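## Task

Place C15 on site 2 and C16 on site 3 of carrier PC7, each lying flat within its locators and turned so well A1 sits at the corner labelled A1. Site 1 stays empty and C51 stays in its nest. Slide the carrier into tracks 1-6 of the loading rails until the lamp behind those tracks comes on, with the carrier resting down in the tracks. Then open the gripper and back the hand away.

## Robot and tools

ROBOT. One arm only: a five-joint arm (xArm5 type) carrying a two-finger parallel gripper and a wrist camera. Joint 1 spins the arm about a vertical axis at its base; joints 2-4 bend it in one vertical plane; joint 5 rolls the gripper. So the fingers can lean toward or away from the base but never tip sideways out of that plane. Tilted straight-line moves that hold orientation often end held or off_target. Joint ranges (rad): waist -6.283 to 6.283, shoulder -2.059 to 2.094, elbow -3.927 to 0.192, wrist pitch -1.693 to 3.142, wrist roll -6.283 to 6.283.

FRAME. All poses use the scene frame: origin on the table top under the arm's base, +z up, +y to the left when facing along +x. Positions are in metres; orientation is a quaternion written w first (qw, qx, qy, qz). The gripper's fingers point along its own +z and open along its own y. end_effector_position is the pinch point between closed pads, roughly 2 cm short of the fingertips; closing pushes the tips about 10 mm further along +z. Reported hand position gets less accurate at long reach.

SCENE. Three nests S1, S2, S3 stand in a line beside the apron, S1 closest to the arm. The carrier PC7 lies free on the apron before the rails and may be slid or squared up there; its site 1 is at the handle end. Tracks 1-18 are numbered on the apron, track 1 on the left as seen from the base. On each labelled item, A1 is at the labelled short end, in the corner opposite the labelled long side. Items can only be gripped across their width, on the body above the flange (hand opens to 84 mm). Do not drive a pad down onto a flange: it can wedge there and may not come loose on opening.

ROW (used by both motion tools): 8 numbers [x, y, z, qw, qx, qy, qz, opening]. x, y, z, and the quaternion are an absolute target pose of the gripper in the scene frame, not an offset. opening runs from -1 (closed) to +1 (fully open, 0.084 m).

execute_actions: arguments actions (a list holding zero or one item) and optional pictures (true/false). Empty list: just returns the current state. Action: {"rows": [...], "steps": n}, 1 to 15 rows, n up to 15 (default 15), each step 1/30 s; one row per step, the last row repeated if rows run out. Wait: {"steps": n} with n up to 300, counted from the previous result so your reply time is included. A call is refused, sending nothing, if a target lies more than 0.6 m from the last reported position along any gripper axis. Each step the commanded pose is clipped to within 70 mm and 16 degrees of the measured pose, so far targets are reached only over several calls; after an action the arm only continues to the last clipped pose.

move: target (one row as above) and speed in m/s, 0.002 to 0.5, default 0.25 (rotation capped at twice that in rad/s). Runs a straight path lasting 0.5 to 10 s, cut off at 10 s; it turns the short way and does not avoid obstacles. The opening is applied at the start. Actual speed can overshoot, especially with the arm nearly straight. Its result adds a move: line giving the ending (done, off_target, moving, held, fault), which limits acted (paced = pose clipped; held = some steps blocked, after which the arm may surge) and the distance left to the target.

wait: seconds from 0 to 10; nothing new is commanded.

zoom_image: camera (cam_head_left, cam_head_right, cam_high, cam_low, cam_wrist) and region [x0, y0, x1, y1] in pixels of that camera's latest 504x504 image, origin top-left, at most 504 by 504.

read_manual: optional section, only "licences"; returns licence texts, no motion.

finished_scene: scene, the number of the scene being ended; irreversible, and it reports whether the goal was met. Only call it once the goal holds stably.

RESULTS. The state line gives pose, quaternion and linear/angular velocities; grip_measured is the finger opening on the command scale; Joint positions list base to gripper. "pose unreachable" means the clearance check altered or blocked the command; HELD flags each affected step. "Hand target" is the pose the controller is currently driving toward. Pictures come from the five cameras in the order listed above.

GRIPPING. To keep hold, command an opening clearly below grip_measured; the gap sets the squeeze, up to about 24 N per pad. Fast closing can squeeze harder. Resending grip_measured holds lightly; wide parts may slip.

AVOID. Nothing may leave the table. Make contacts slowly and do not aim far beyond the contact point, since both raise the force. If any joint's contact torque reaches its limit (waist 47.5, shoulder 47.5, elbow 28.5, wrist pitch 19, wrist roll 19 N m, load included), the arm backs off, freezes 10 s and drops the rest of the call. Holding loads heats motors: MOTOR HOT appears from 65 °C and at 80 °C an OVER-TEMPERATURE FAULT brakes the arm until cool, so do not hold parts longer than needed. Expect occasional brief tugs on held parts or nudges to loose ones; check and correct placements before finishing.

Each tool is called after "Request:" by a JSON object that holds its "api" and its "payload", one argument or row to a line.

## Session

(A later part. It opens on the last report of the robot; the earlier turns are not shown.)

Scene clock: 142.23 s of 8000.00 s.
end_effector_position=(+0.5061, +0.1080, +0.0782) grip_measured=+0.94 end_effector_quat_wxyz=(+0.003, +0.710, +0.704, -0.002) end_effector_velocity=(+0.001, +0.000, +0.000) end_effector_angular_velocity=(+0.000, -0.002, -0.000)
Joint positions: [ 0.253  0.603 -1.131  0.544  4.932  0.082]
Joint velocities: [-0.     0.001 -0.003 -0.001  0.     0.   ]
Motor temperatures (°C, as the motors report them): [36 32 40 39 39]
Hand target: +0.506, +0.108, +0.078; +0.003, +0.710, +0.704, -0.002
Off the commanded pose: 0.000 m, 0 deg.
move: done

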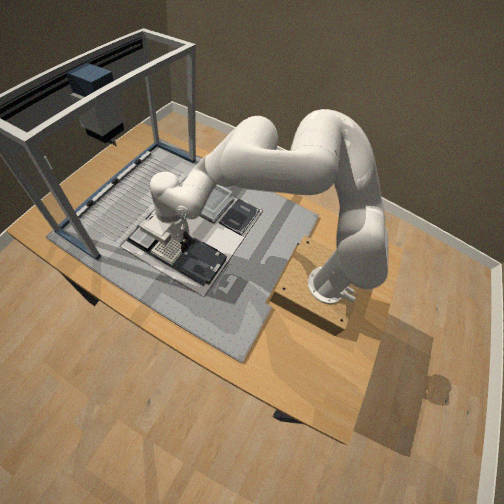

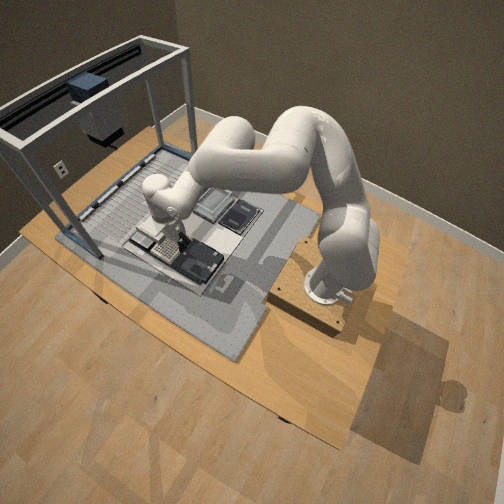

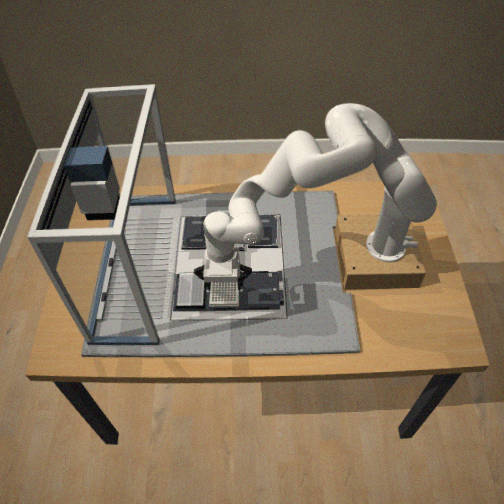

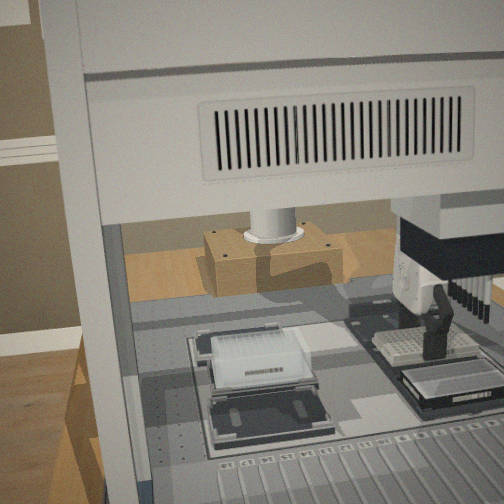

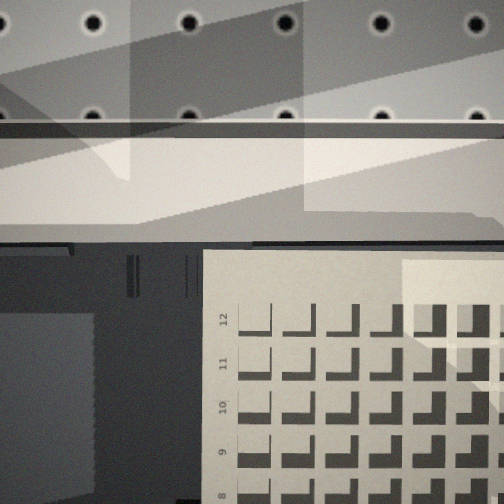

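Request:
{"api": "move", "payload": {
  "target": [0.5058,0.1085,0.0678,0,0.7102,0.704,0,0.5],
  "speed": 0.01
}}

Request:
{"api": "move", "payload": {
  "target": [0.5058,0.1085,0.0678,0,0.7102,0.704,0,1],
  "speed": 0.01
}}

Request:
{"api": "move", "payload": {
  "target": [0.5058,0.1085,0.14,0,0.7102,0.704,0,1],
  "speed": 0.06
}}

Scene clock: 153.33 s of 8000.00 s.
end_effector_position=(+0.5063, +0.1082, +0.0692) grip_measured=+0.94 end_effector_quat_wxyz=(+0.003, +0.710, +0.704, -0.001) end_effector_velocity=(-0.000, +0.000, -0.002) end_effector_angular_velocity=(-0.000, +0.000, +0.002)
Joint positions: [ 0.253  0.626 -1.136  0.525  4.933  0.082]
Joint velocities: [ 0.001  0.004 -0.001 -0.003 -0.001  0.   ]
Motor temperatures (°C, as the motors report them): [36 31 39 39 39]
Hand target: +0.506, +0.108, +0.068; +0.003, +0.710, +0.704, -0.002
Off the commanded pose: 0.001 m, 0 deg.
After step 90, 6.87 s passed at rest.
move: done

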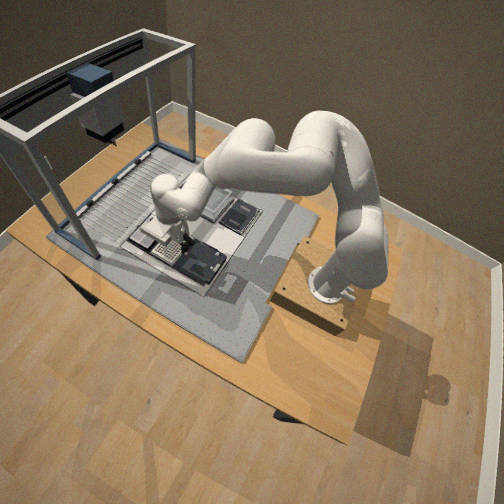

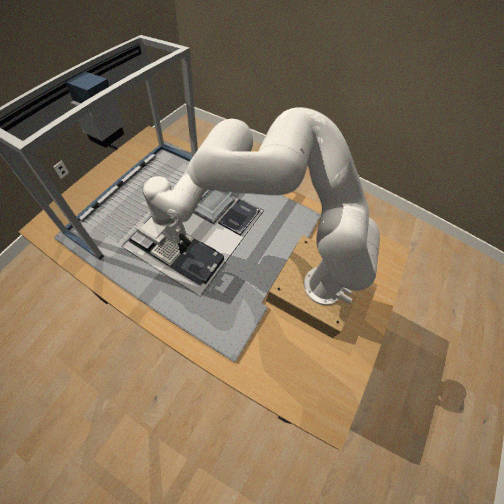

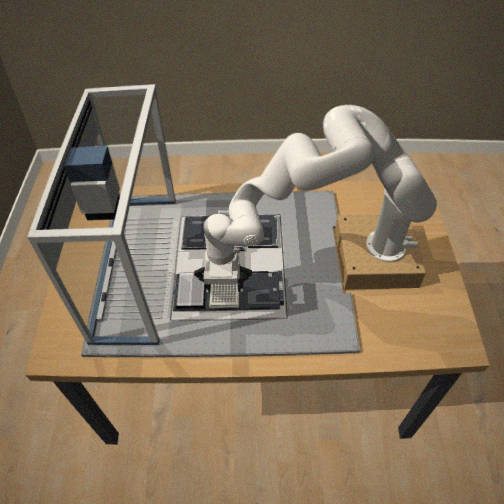

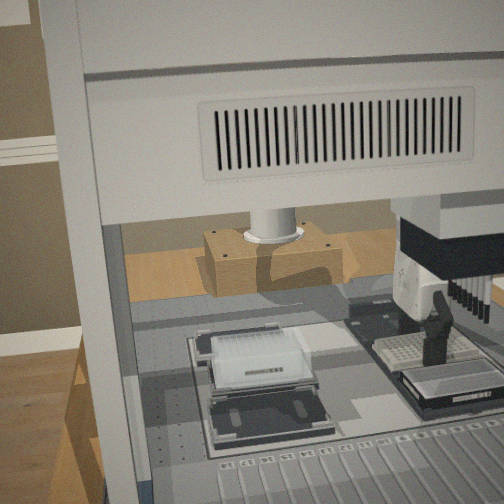

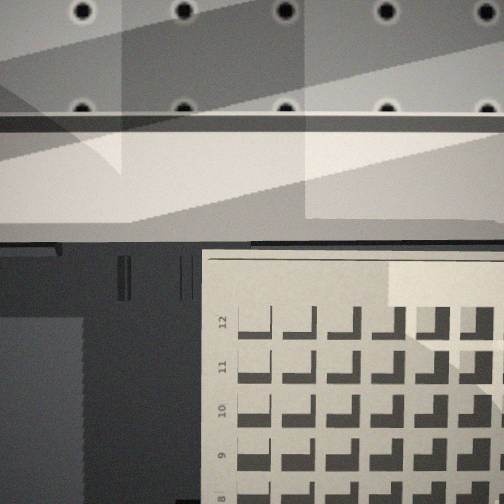

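Scene clock: 154.03 s of 8000.00 s.
end_effector_position=(+0.5063, +0.1086, +0.0681) grip_measured=+1.00 end_effector_quat_wxyz=(+0.003, +0.710, +0.704, -0.001) end_effector_velocity=(-0.001, -0.000, -0.000) end_effector_angular_velocity=(-0.000, +0.002, -0.001)
Joint positions: [ 0.254  0.629 -1.137  0.523  4.933  0.084]
Joint velocities: [ 0.    -0.     0.001  0.001  0.001  0.   ]
Motor temperatures (°C, as the motors report them): [36 31 39 39 39]
Hand target: +0.506, +0.108, +0.068; +0.003, +0.710, +0.704, -0.002
Off the commanded pose: 0.001 m, 0 deg.
move: done

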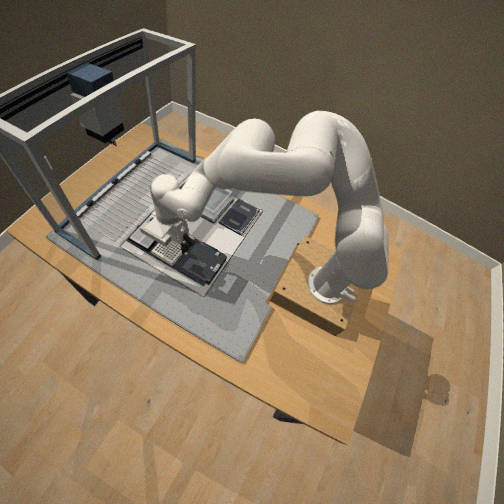

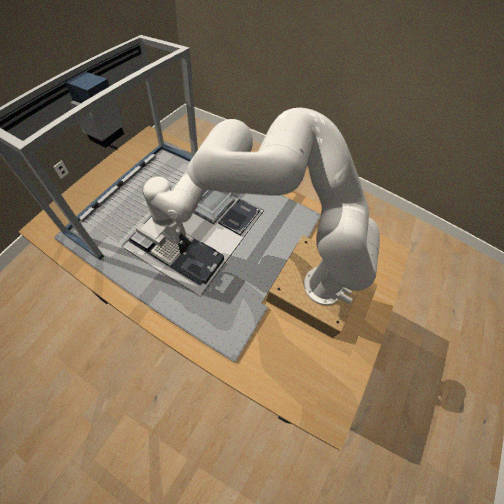

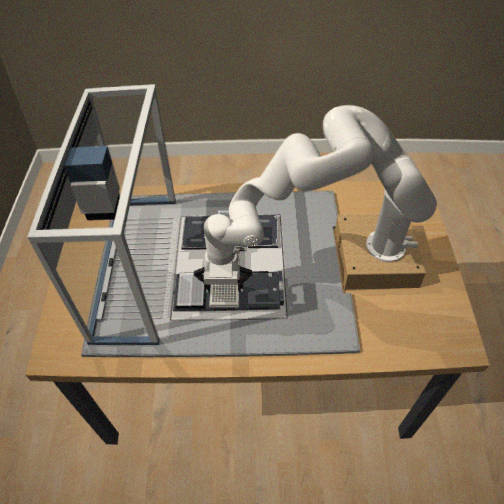

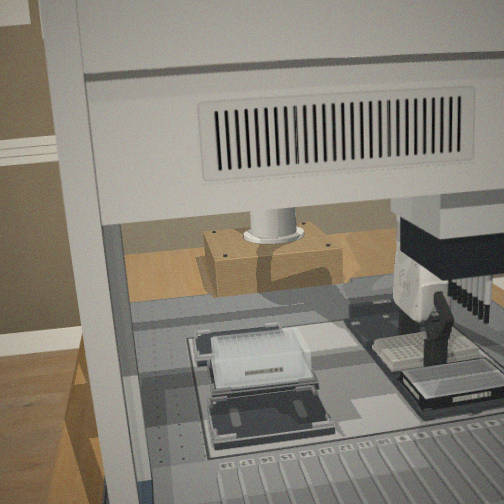

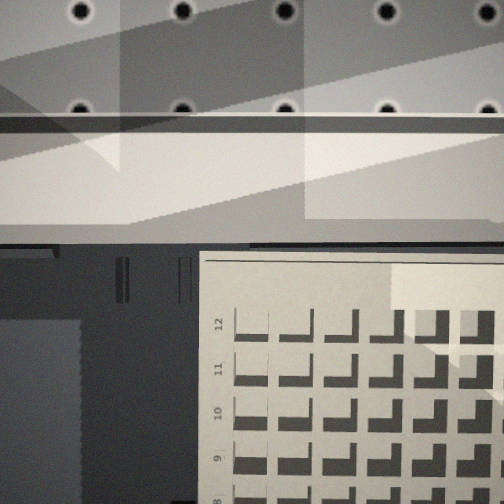

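Scene clock: 155.57 s of 8000.00 s.
end_effector_position=(+0.5056, +0.1085, +0.1396) grip_measured=+1.00 end_effector_quat_wxyz=(+0.002, +0.710, +0.704, -0.002) end_effector_velocity=(-0.001, -0.000, +0.000) end_effector_angular_velocity=(-0.001, +0.004, +0.000)
Joint positions: [ 0.253  0.46  -1.122  0.679  4.932  0.084]
Joint velocities: [ 0.    -0.001  0.001  0.004 -0.     0.   ]
Motor temperatures (°C, as the motors report them): [36 31 39 39 39]
Hand target: +0.506, +0.109, +0.140; +0.003, +0.710, +0.704, -0.002
Off the commanded pose: 0.000 m, 0 deg.
move: done

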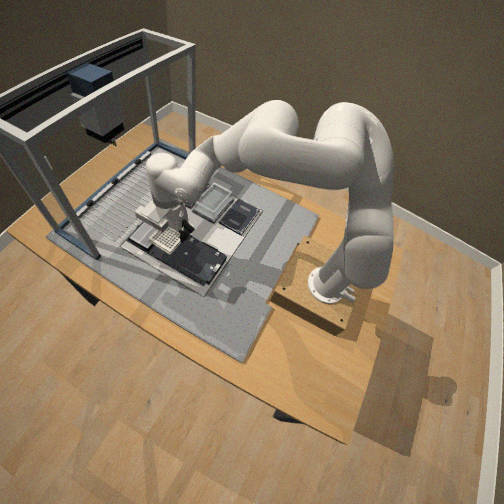

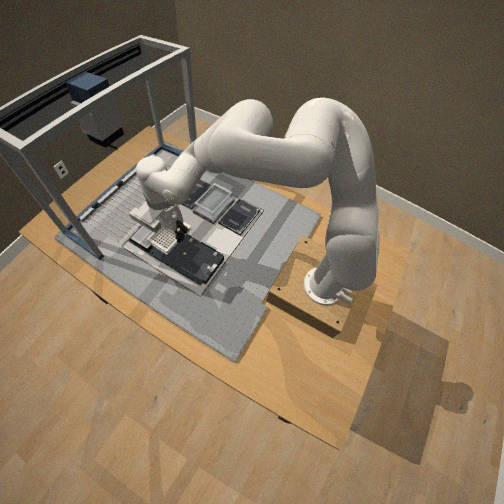

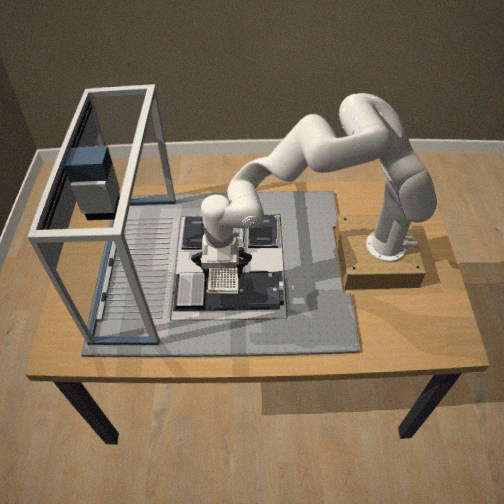

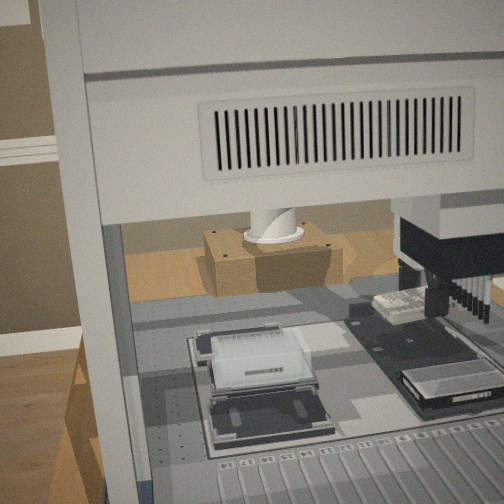

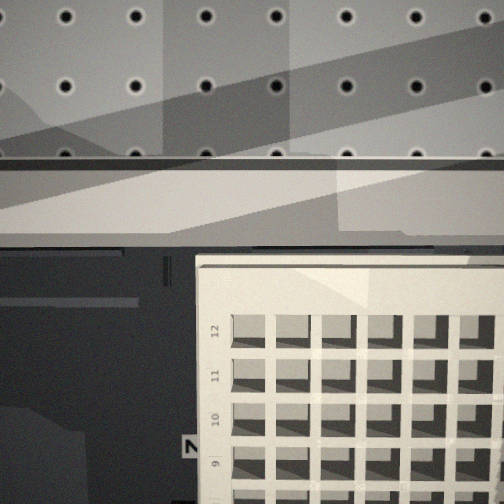

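Request:
{"api": "move", "payload": {
  "target": [0.5058,0.1085,0.078,0,0.7102,0.704,0,1],
  "speed": 0.04
}}

Request:
{"api": "zoom_image", "payload": {
  "camera": "cam_low",
  "region": [344,260,504,420]
}}

Scene clock: 164.53 s of 8000.00 s.
end_effector_position=(+0.5059, +0.1085, +0.0782) grip_measured=+1.00 end_effector_quat_wxyz=(+0.003, +0.710, +0.704, -0.001) end_effector_velocity=(+0.001, +0.000, +0.000) end_effector_angular_velocity=(+0.001, -0.003, +0.001)
Joint positions: [ 0.254  0.603 -1.131  0.544  4.933  0.084]
Joint velocities: [ 0.     0.001 -0.002 -0.003 -0.     0.   ]
Motor temperatures (°C, as the motors report them): [36 31 39 39 39]
Hand target: +0.506, +0.108, +0.078; +0.003, +0.710, +0.704, -0.002
Off the commanded pose: 0.000 m, 0 deg.
After step 90, 4.10 s passed at rest.
move: done

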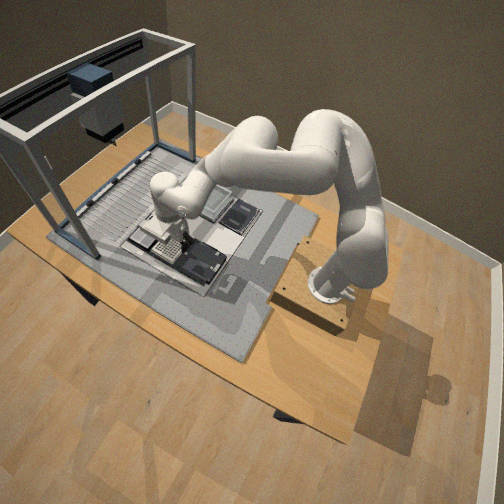

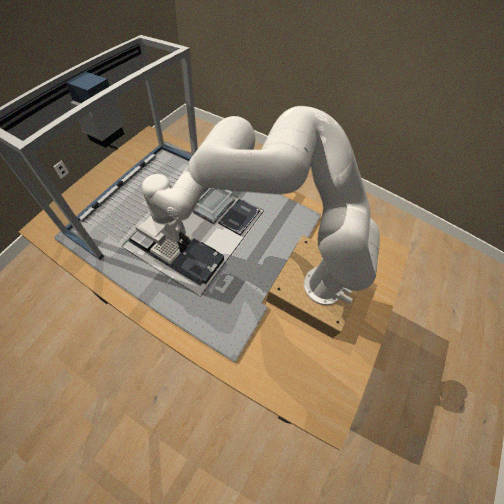

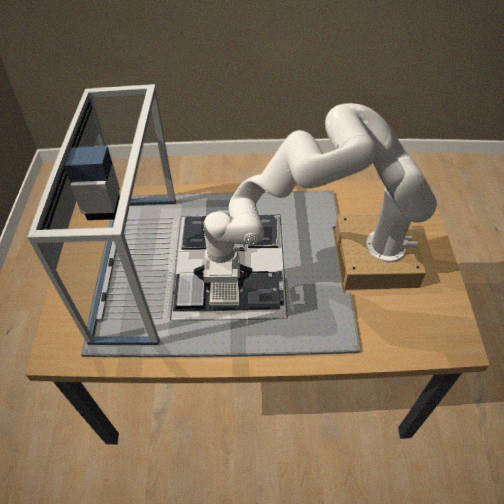

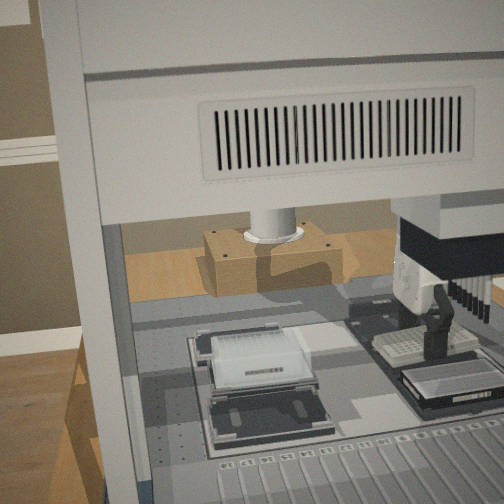

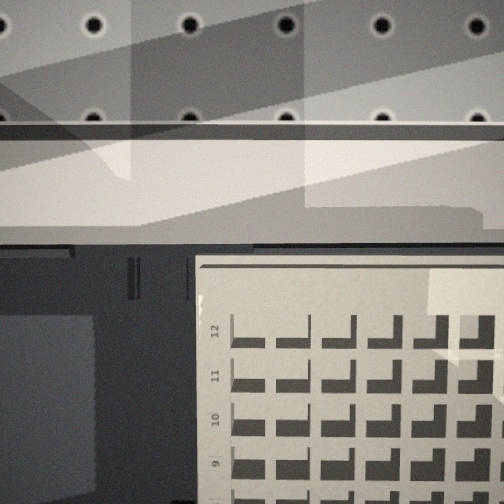

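Region (344, 260, 504, 420) of cam_low's 504x504 image, scaled by 3.150, with more detail than that image has.

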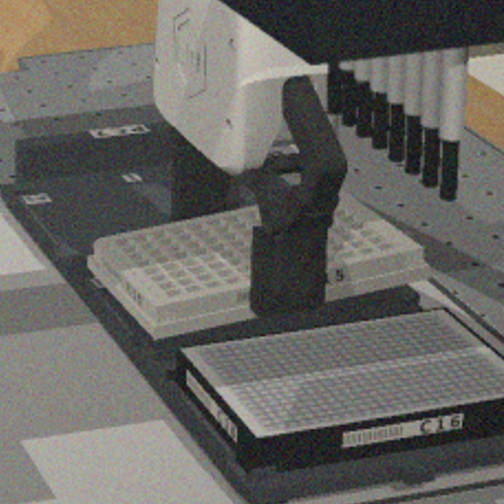

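Request:
{"api": "move", "payload": {
  "target": [0.5062,0.1085,0.068,0,0.7102,0.704,0,1],
  "speed": 0.01
}}

Request:
{"api": "zoom_image", "payload": {
  "camera": "cam_low",
  "region": [344,260,504,420]
}}

Scene clock: 170.20 s of 8000.00 s.
end_effector_position=(+0.5062, +0.1084, +0.0680) grip_measured=+1.00 end_effector_quat_wxyz=(+0.003, +0.710, +0.704, -0.002) end_effector_velocity=(+0.001, +0.000, -0.000) end_effector_angular_velocity=(+0.000, -0.001, -0.001)
Joint positions: [ 0.254  0.629 -1.137  0.525  4.933  0.084]
Joint velocities: [ 0.     0.002 -0.001 -0.002  0.001  0.   ]
Motor temperatures (°C, as the motors report them): [36 31 39 39 39]
Hand target: +0.506, +0.108, +0.068; +0.003, +0.710, +0.704, -0.002
Off the commanded pose: 0.000 m, 0 deg.
After step 90, 1.43 s passed at rest.
move: done

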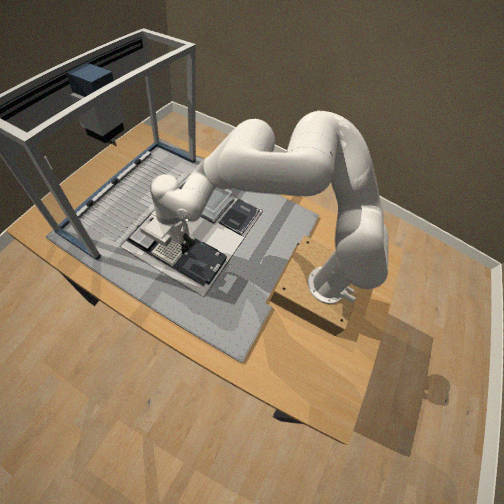

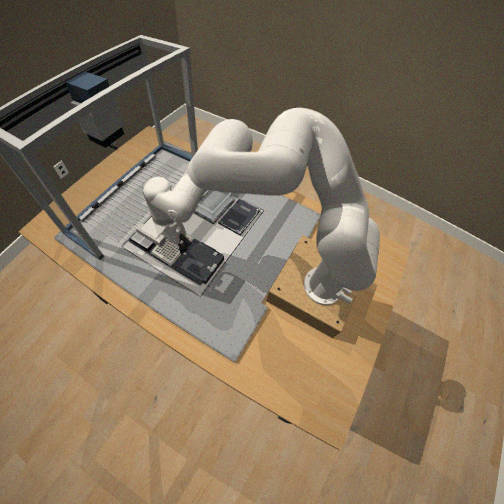

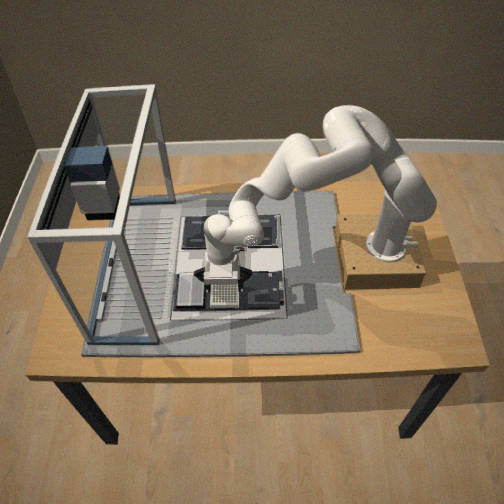

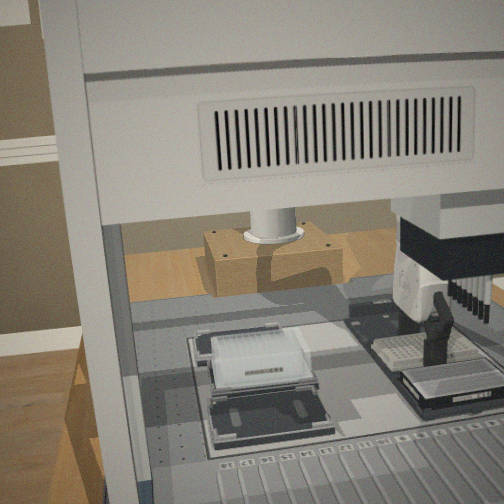

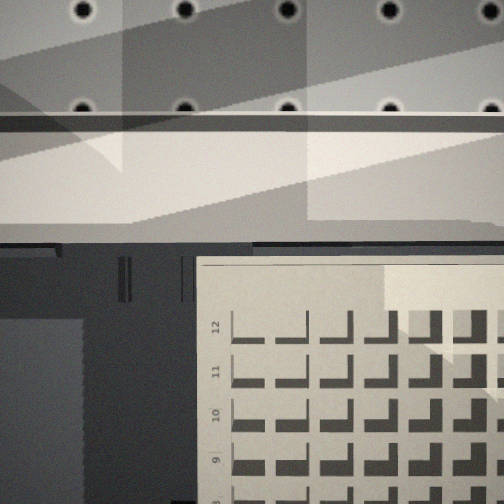

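Region (344, 260, 504, 420) of cam_low's 504x504 image, scaled by 3.150, with more detail than that image has.

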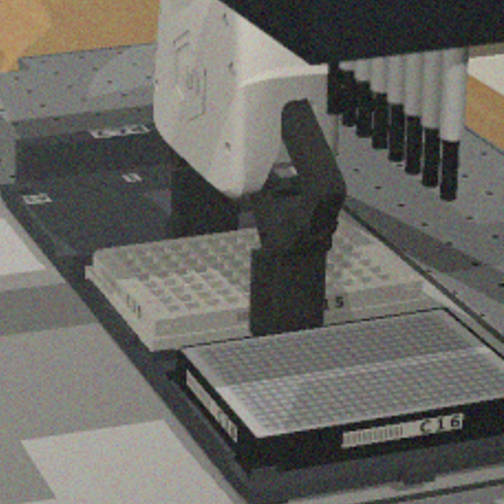

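Request:
{"api": "move", "payload": {
  "target": [0.5062,0.1285,0.072,0,0.7102,0.704,0,1],
  "speed": 0.012
}}

Request:
{"api": "zoom_image", "payload": {
  "camera": "cam_low",
  "region": [344,260,504,420]
}}

Scene clock: 175.17 s of 8000.00 s.
end_effector_position=(+0.5062, +0.1284, +0.0719) grip_measured=+1.00 end_effector_quat_wxyz=(+0.003, +0.710, +0.704, -0.002) end_effector_velocity=(-0.000, +0.000, -0.000) end_effector_angular_velocity=(+0.000, -0.000, -0.002)
Joint positions: [ 0.291  0.63  -1.155  0.542  4.97   0.084]
Joint velocities: [ 0.001  0.     0.    -0.001  0.003  0.   ]
Motor temperatures (°C, as the motors report them): [36 31 39 39 39]
Hand target: +0.506, +0.128, +0.072; +0.003, +0.710, +0.704, -0.002
Off the commanded pose: 0.000 m, 0 deg.
After step 90, 0.03 s passed at rest.
move: done

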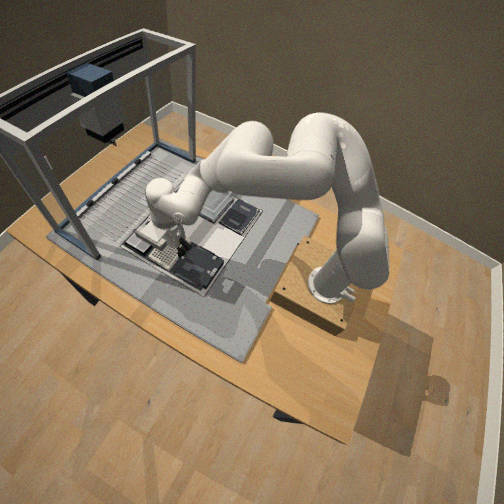

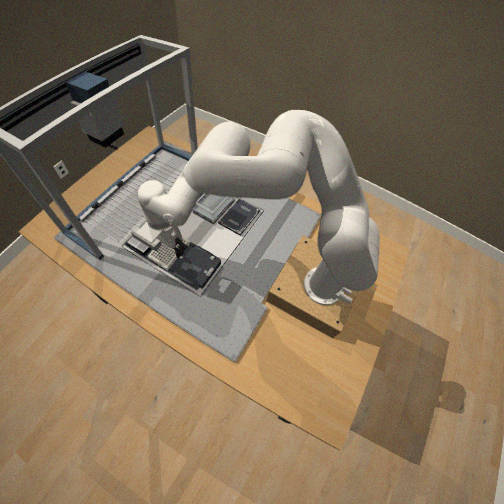

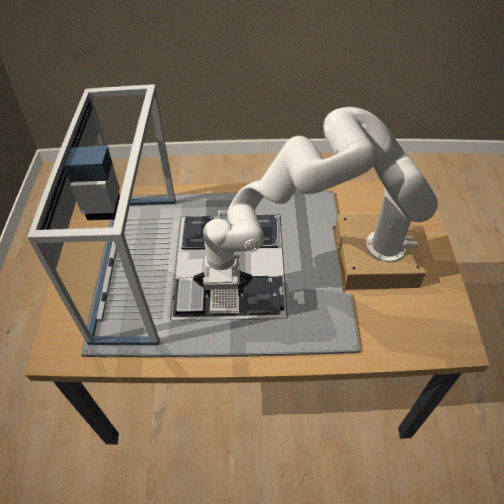

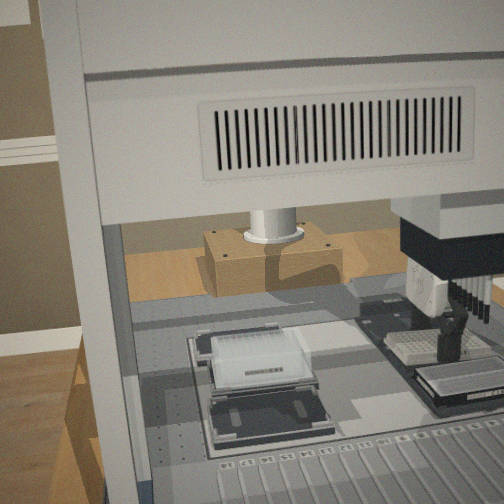

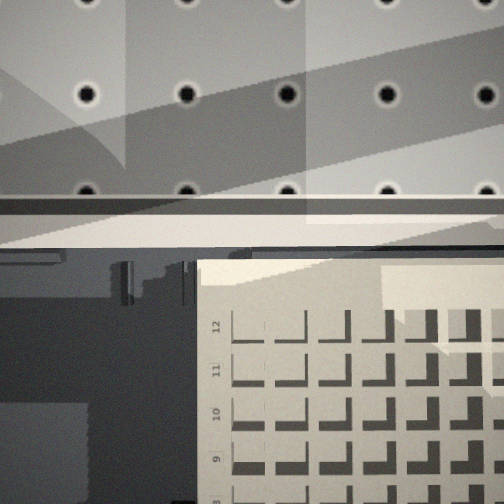

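Region (344, 260, 504, 420) of cam_low's 504x504 image, scaled by 3.150, with more detail than that image has.

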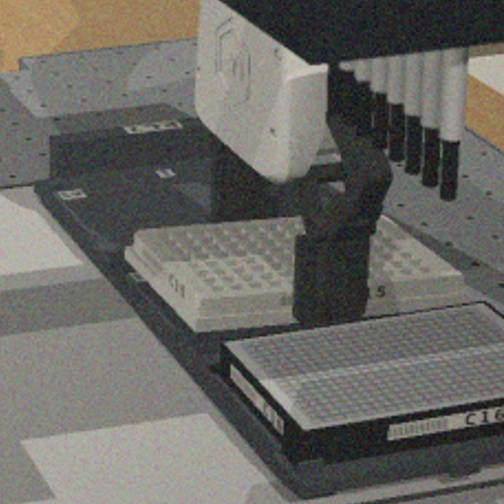

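Request:
{"api": "move", "payload": {
  "target": [0.5062,0.1305,0.068,0,0.7102,0.704,0,1],
  "speed": 0.01
}}

Request:
{"api": "zoom_image", "payload": {
  "camera": "cam_low",
  "region": [384,380,504,500]
}}

Request:
{"api": "zoom_image", "payload": {
  "camera": "cam_high",
  "region": [90,240,230,350]
}}

Scene clock: 191.70 s of 8000.00 s.
end_effector_position=(+0.5063, +0.1304, +0.0681) grip_measured=+1.00 end_effector_quat_wxyz=(+0.003, +0.710, +0.704, -0.002) end_effector_velocity=(-0.000, -0.000, -0.001) end_effector_angular_velocity=(-0.000, +0.001, -0.001)
Joint positions: [ 0.295  0.64  -1.159  0.535  4.974  0.084]
Joint velocities: [ 0.     0.002 -0.    -0.     0.001  0.   ]
Motor temperatures (°C, as the motors report them): [36 31 39 39 39]
Hand target: +0.506, +0.130, +0.068; +0.003, +0.710, +0.704, -0.002
Off the commanded pose: 0.000 m, 0 deg.
After step 90, 12.83 s passed at rest.
move: done

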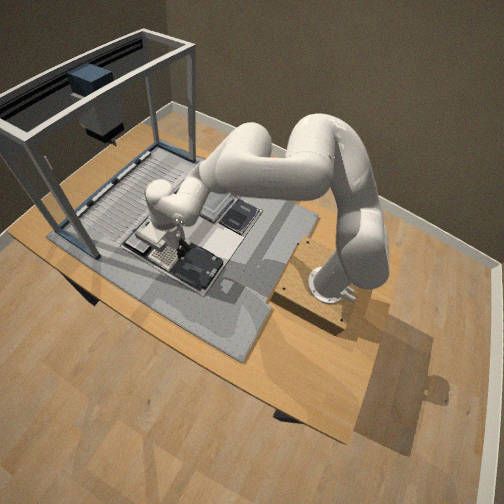

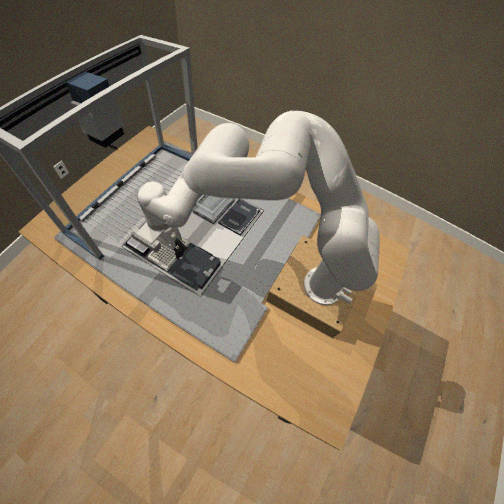

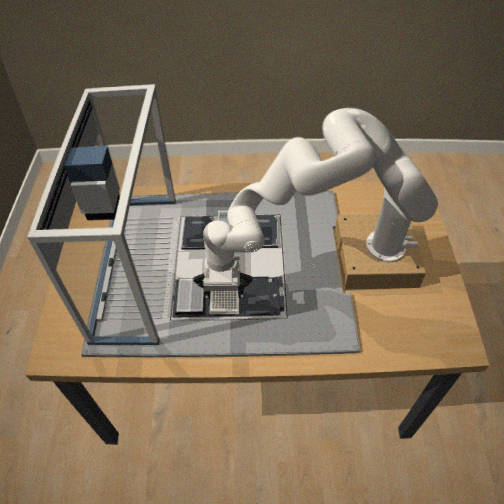

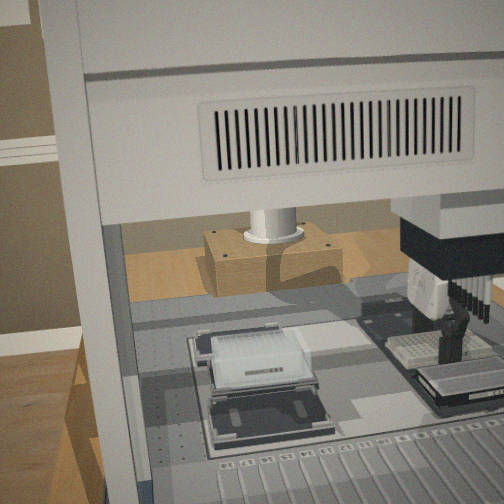

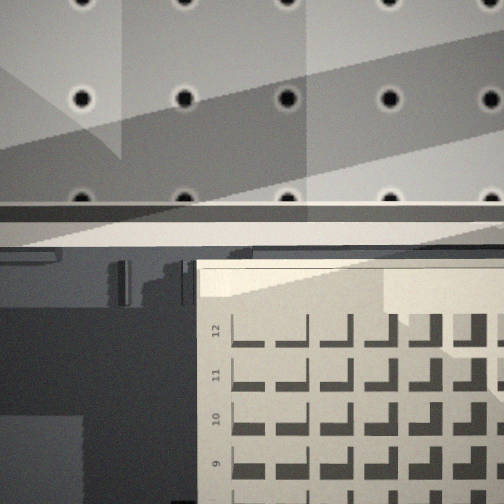

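Region (384, 380, 504, 500) of cam_low's 504x504 image, scaled by 4.200, with more detail than that image has.

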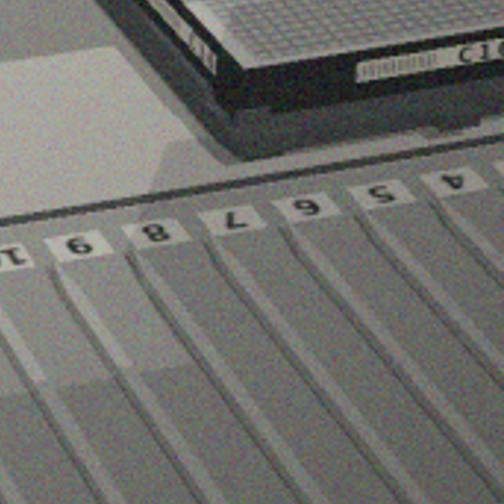

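Region (90, 240, 230, 350) of cam_high's 504x504 image, scaled by 3.600, with more detail than that image has; it fills the top 396 rows of this view, and the rest is white.

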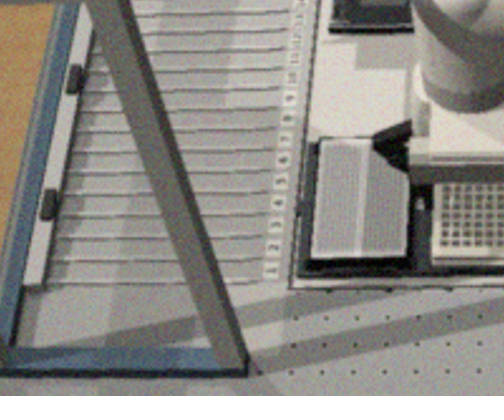

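Request:
{"api": "move", "payload": {
  "target": [0.5062,0.1335,0.068,0,0.7102,0.704,0,1],
  "speed": 0.01
}}

Request:
{"api": "move", "payload": {
  "target": [0.535,0.1335,0.068,0,0.7102,0.704,0,1],
  "speed": 0.02
}}

Request:
{"api": "zoom_image", "payload": {
  "camera": "cam_low",
  "region": [384,350,504,470]
}}

Request:
{"api": "zoom_image", "payload": {
  "camera": "cam_high",
  "region": [90,240,230,350]
}}

Scene clock: 197.67 s of 8000.00 s.
end_effector_position=(+0.5062, +0.1334, +0.0680) grip_measured=+1.00 end_effector_quat_wxyz=(+0.003, +0.710, +0.704, -0.002) end_effector_velocity=(+0.000, +0.000, -0.000) end_effector_angular_velocity=(+0.000, -0.000, -0.001)
Joint positions: [ 0.301  0.642 -1.163  0.536  4.979  0.084]
Joint velocities: [ 0.     0.001 -0.    -0.     0.001  0.   ]
Motor temperatures (°C, as the motors report them): [36 31 39 39 39]
Hand target: +0.506, +0.133, +0.068; +0.003, +0.710, +0.704, -0.002
Off the commanded pose: 0.000 m, 0 deg.
After step 90, 2.27 s passed at rest.
move: done

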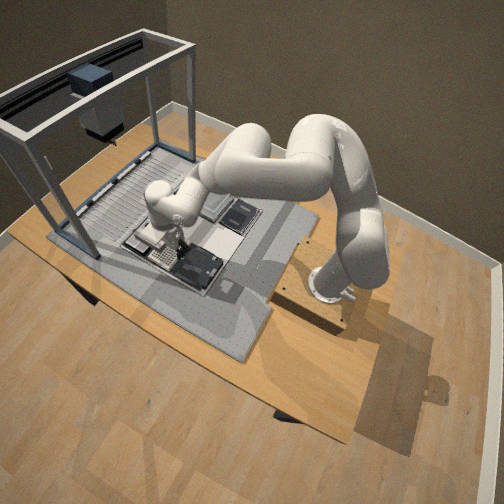

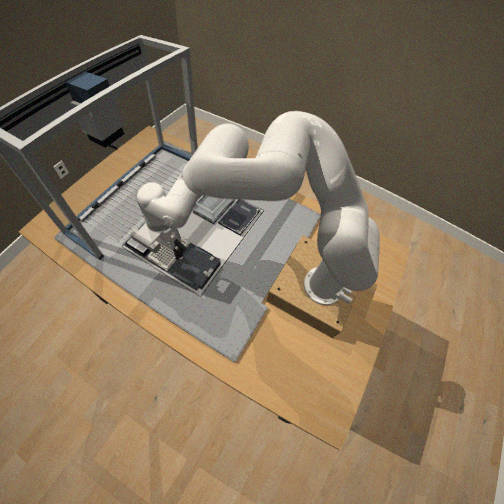

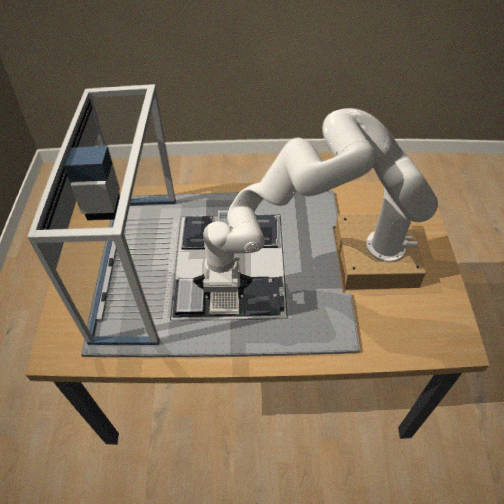

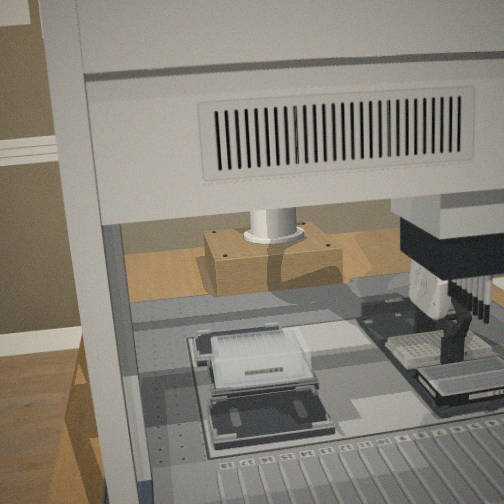

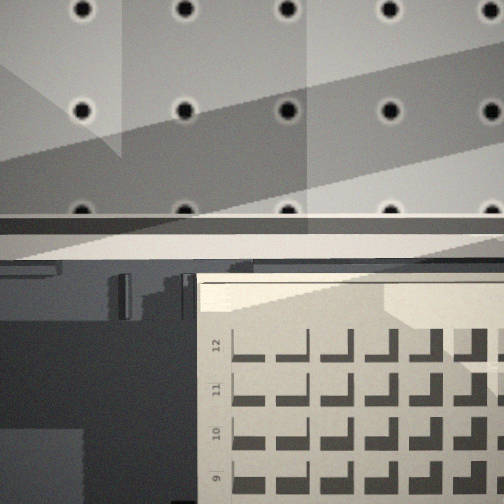

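Scene clock: 199.37 s of 8000.00 s.
end_effector_position=(+0.5349, +0.1335, +0.0680) grip_measured=+1.00 end_effector_quat_wxyz=(+0.003, +0.710, +0.704, -0.002) end_effector_velocity=(-0.001, -0.000, -0.001) end_effector_angular_velocity=(-0.001, +0.005, +0.001)
Joint positions: [ 0.287  0.711 -1.29   0.596  4.966  0.084]
Joint velocities: [ 0.     0.004 -0.004  0.005 -0.001  0.   ]
Motor temperatures (°C, as the motors report them): [36 31 39 39 39]
Hand target: +0.535, +0.133, +0.068; +0.003, +0.710, +0.704, -0.002
Off the commanded pose: 0.000 m, 0 deg.
move: done

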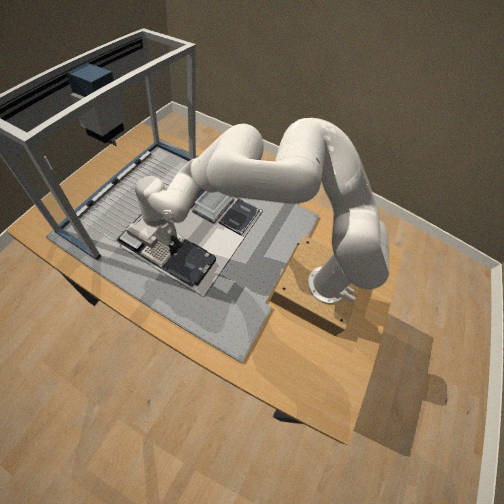

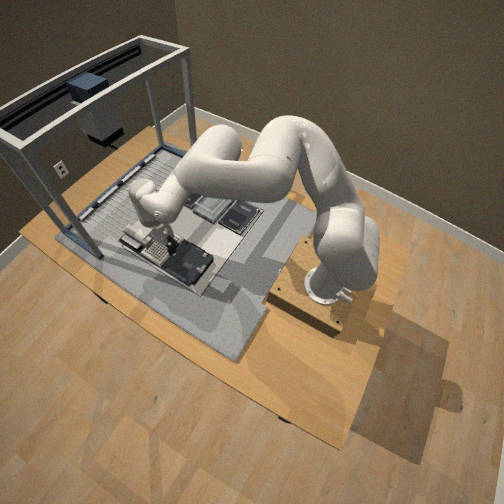

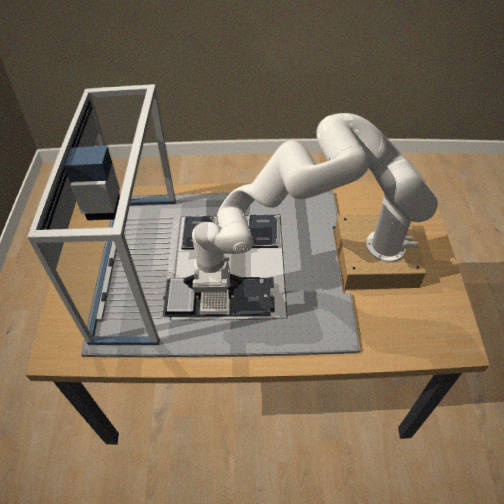

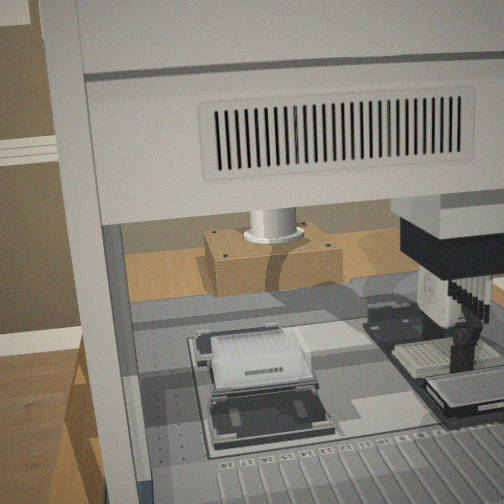

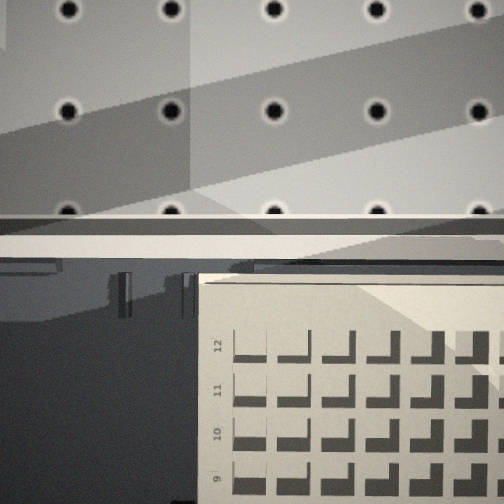

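Region (384, 350, 504, 470) of cam_low's 504x504 image, scaled by 4.200, with more detail than that image has.

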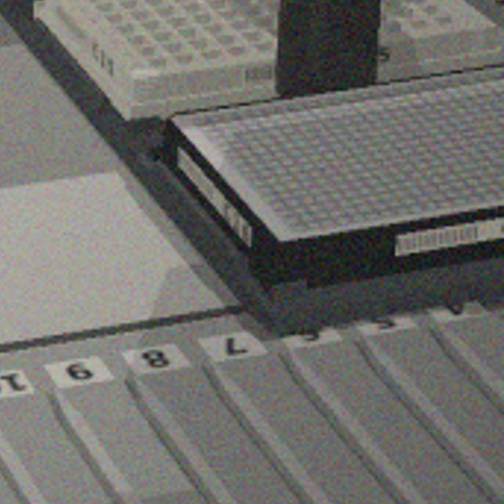

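Region (90, 240, 230, 350) of cam_high's 504x504 image, scaled by 3.600, with more detail than that image has; it fills the top 396 rows of this view, and the rest is white.

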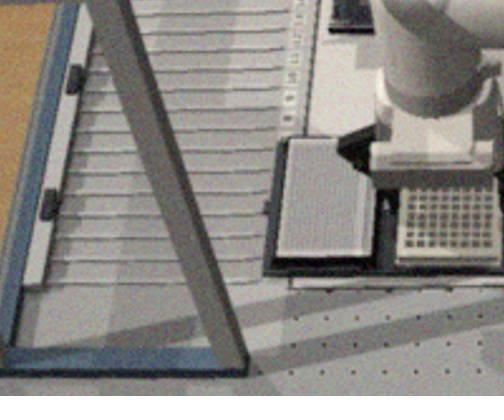

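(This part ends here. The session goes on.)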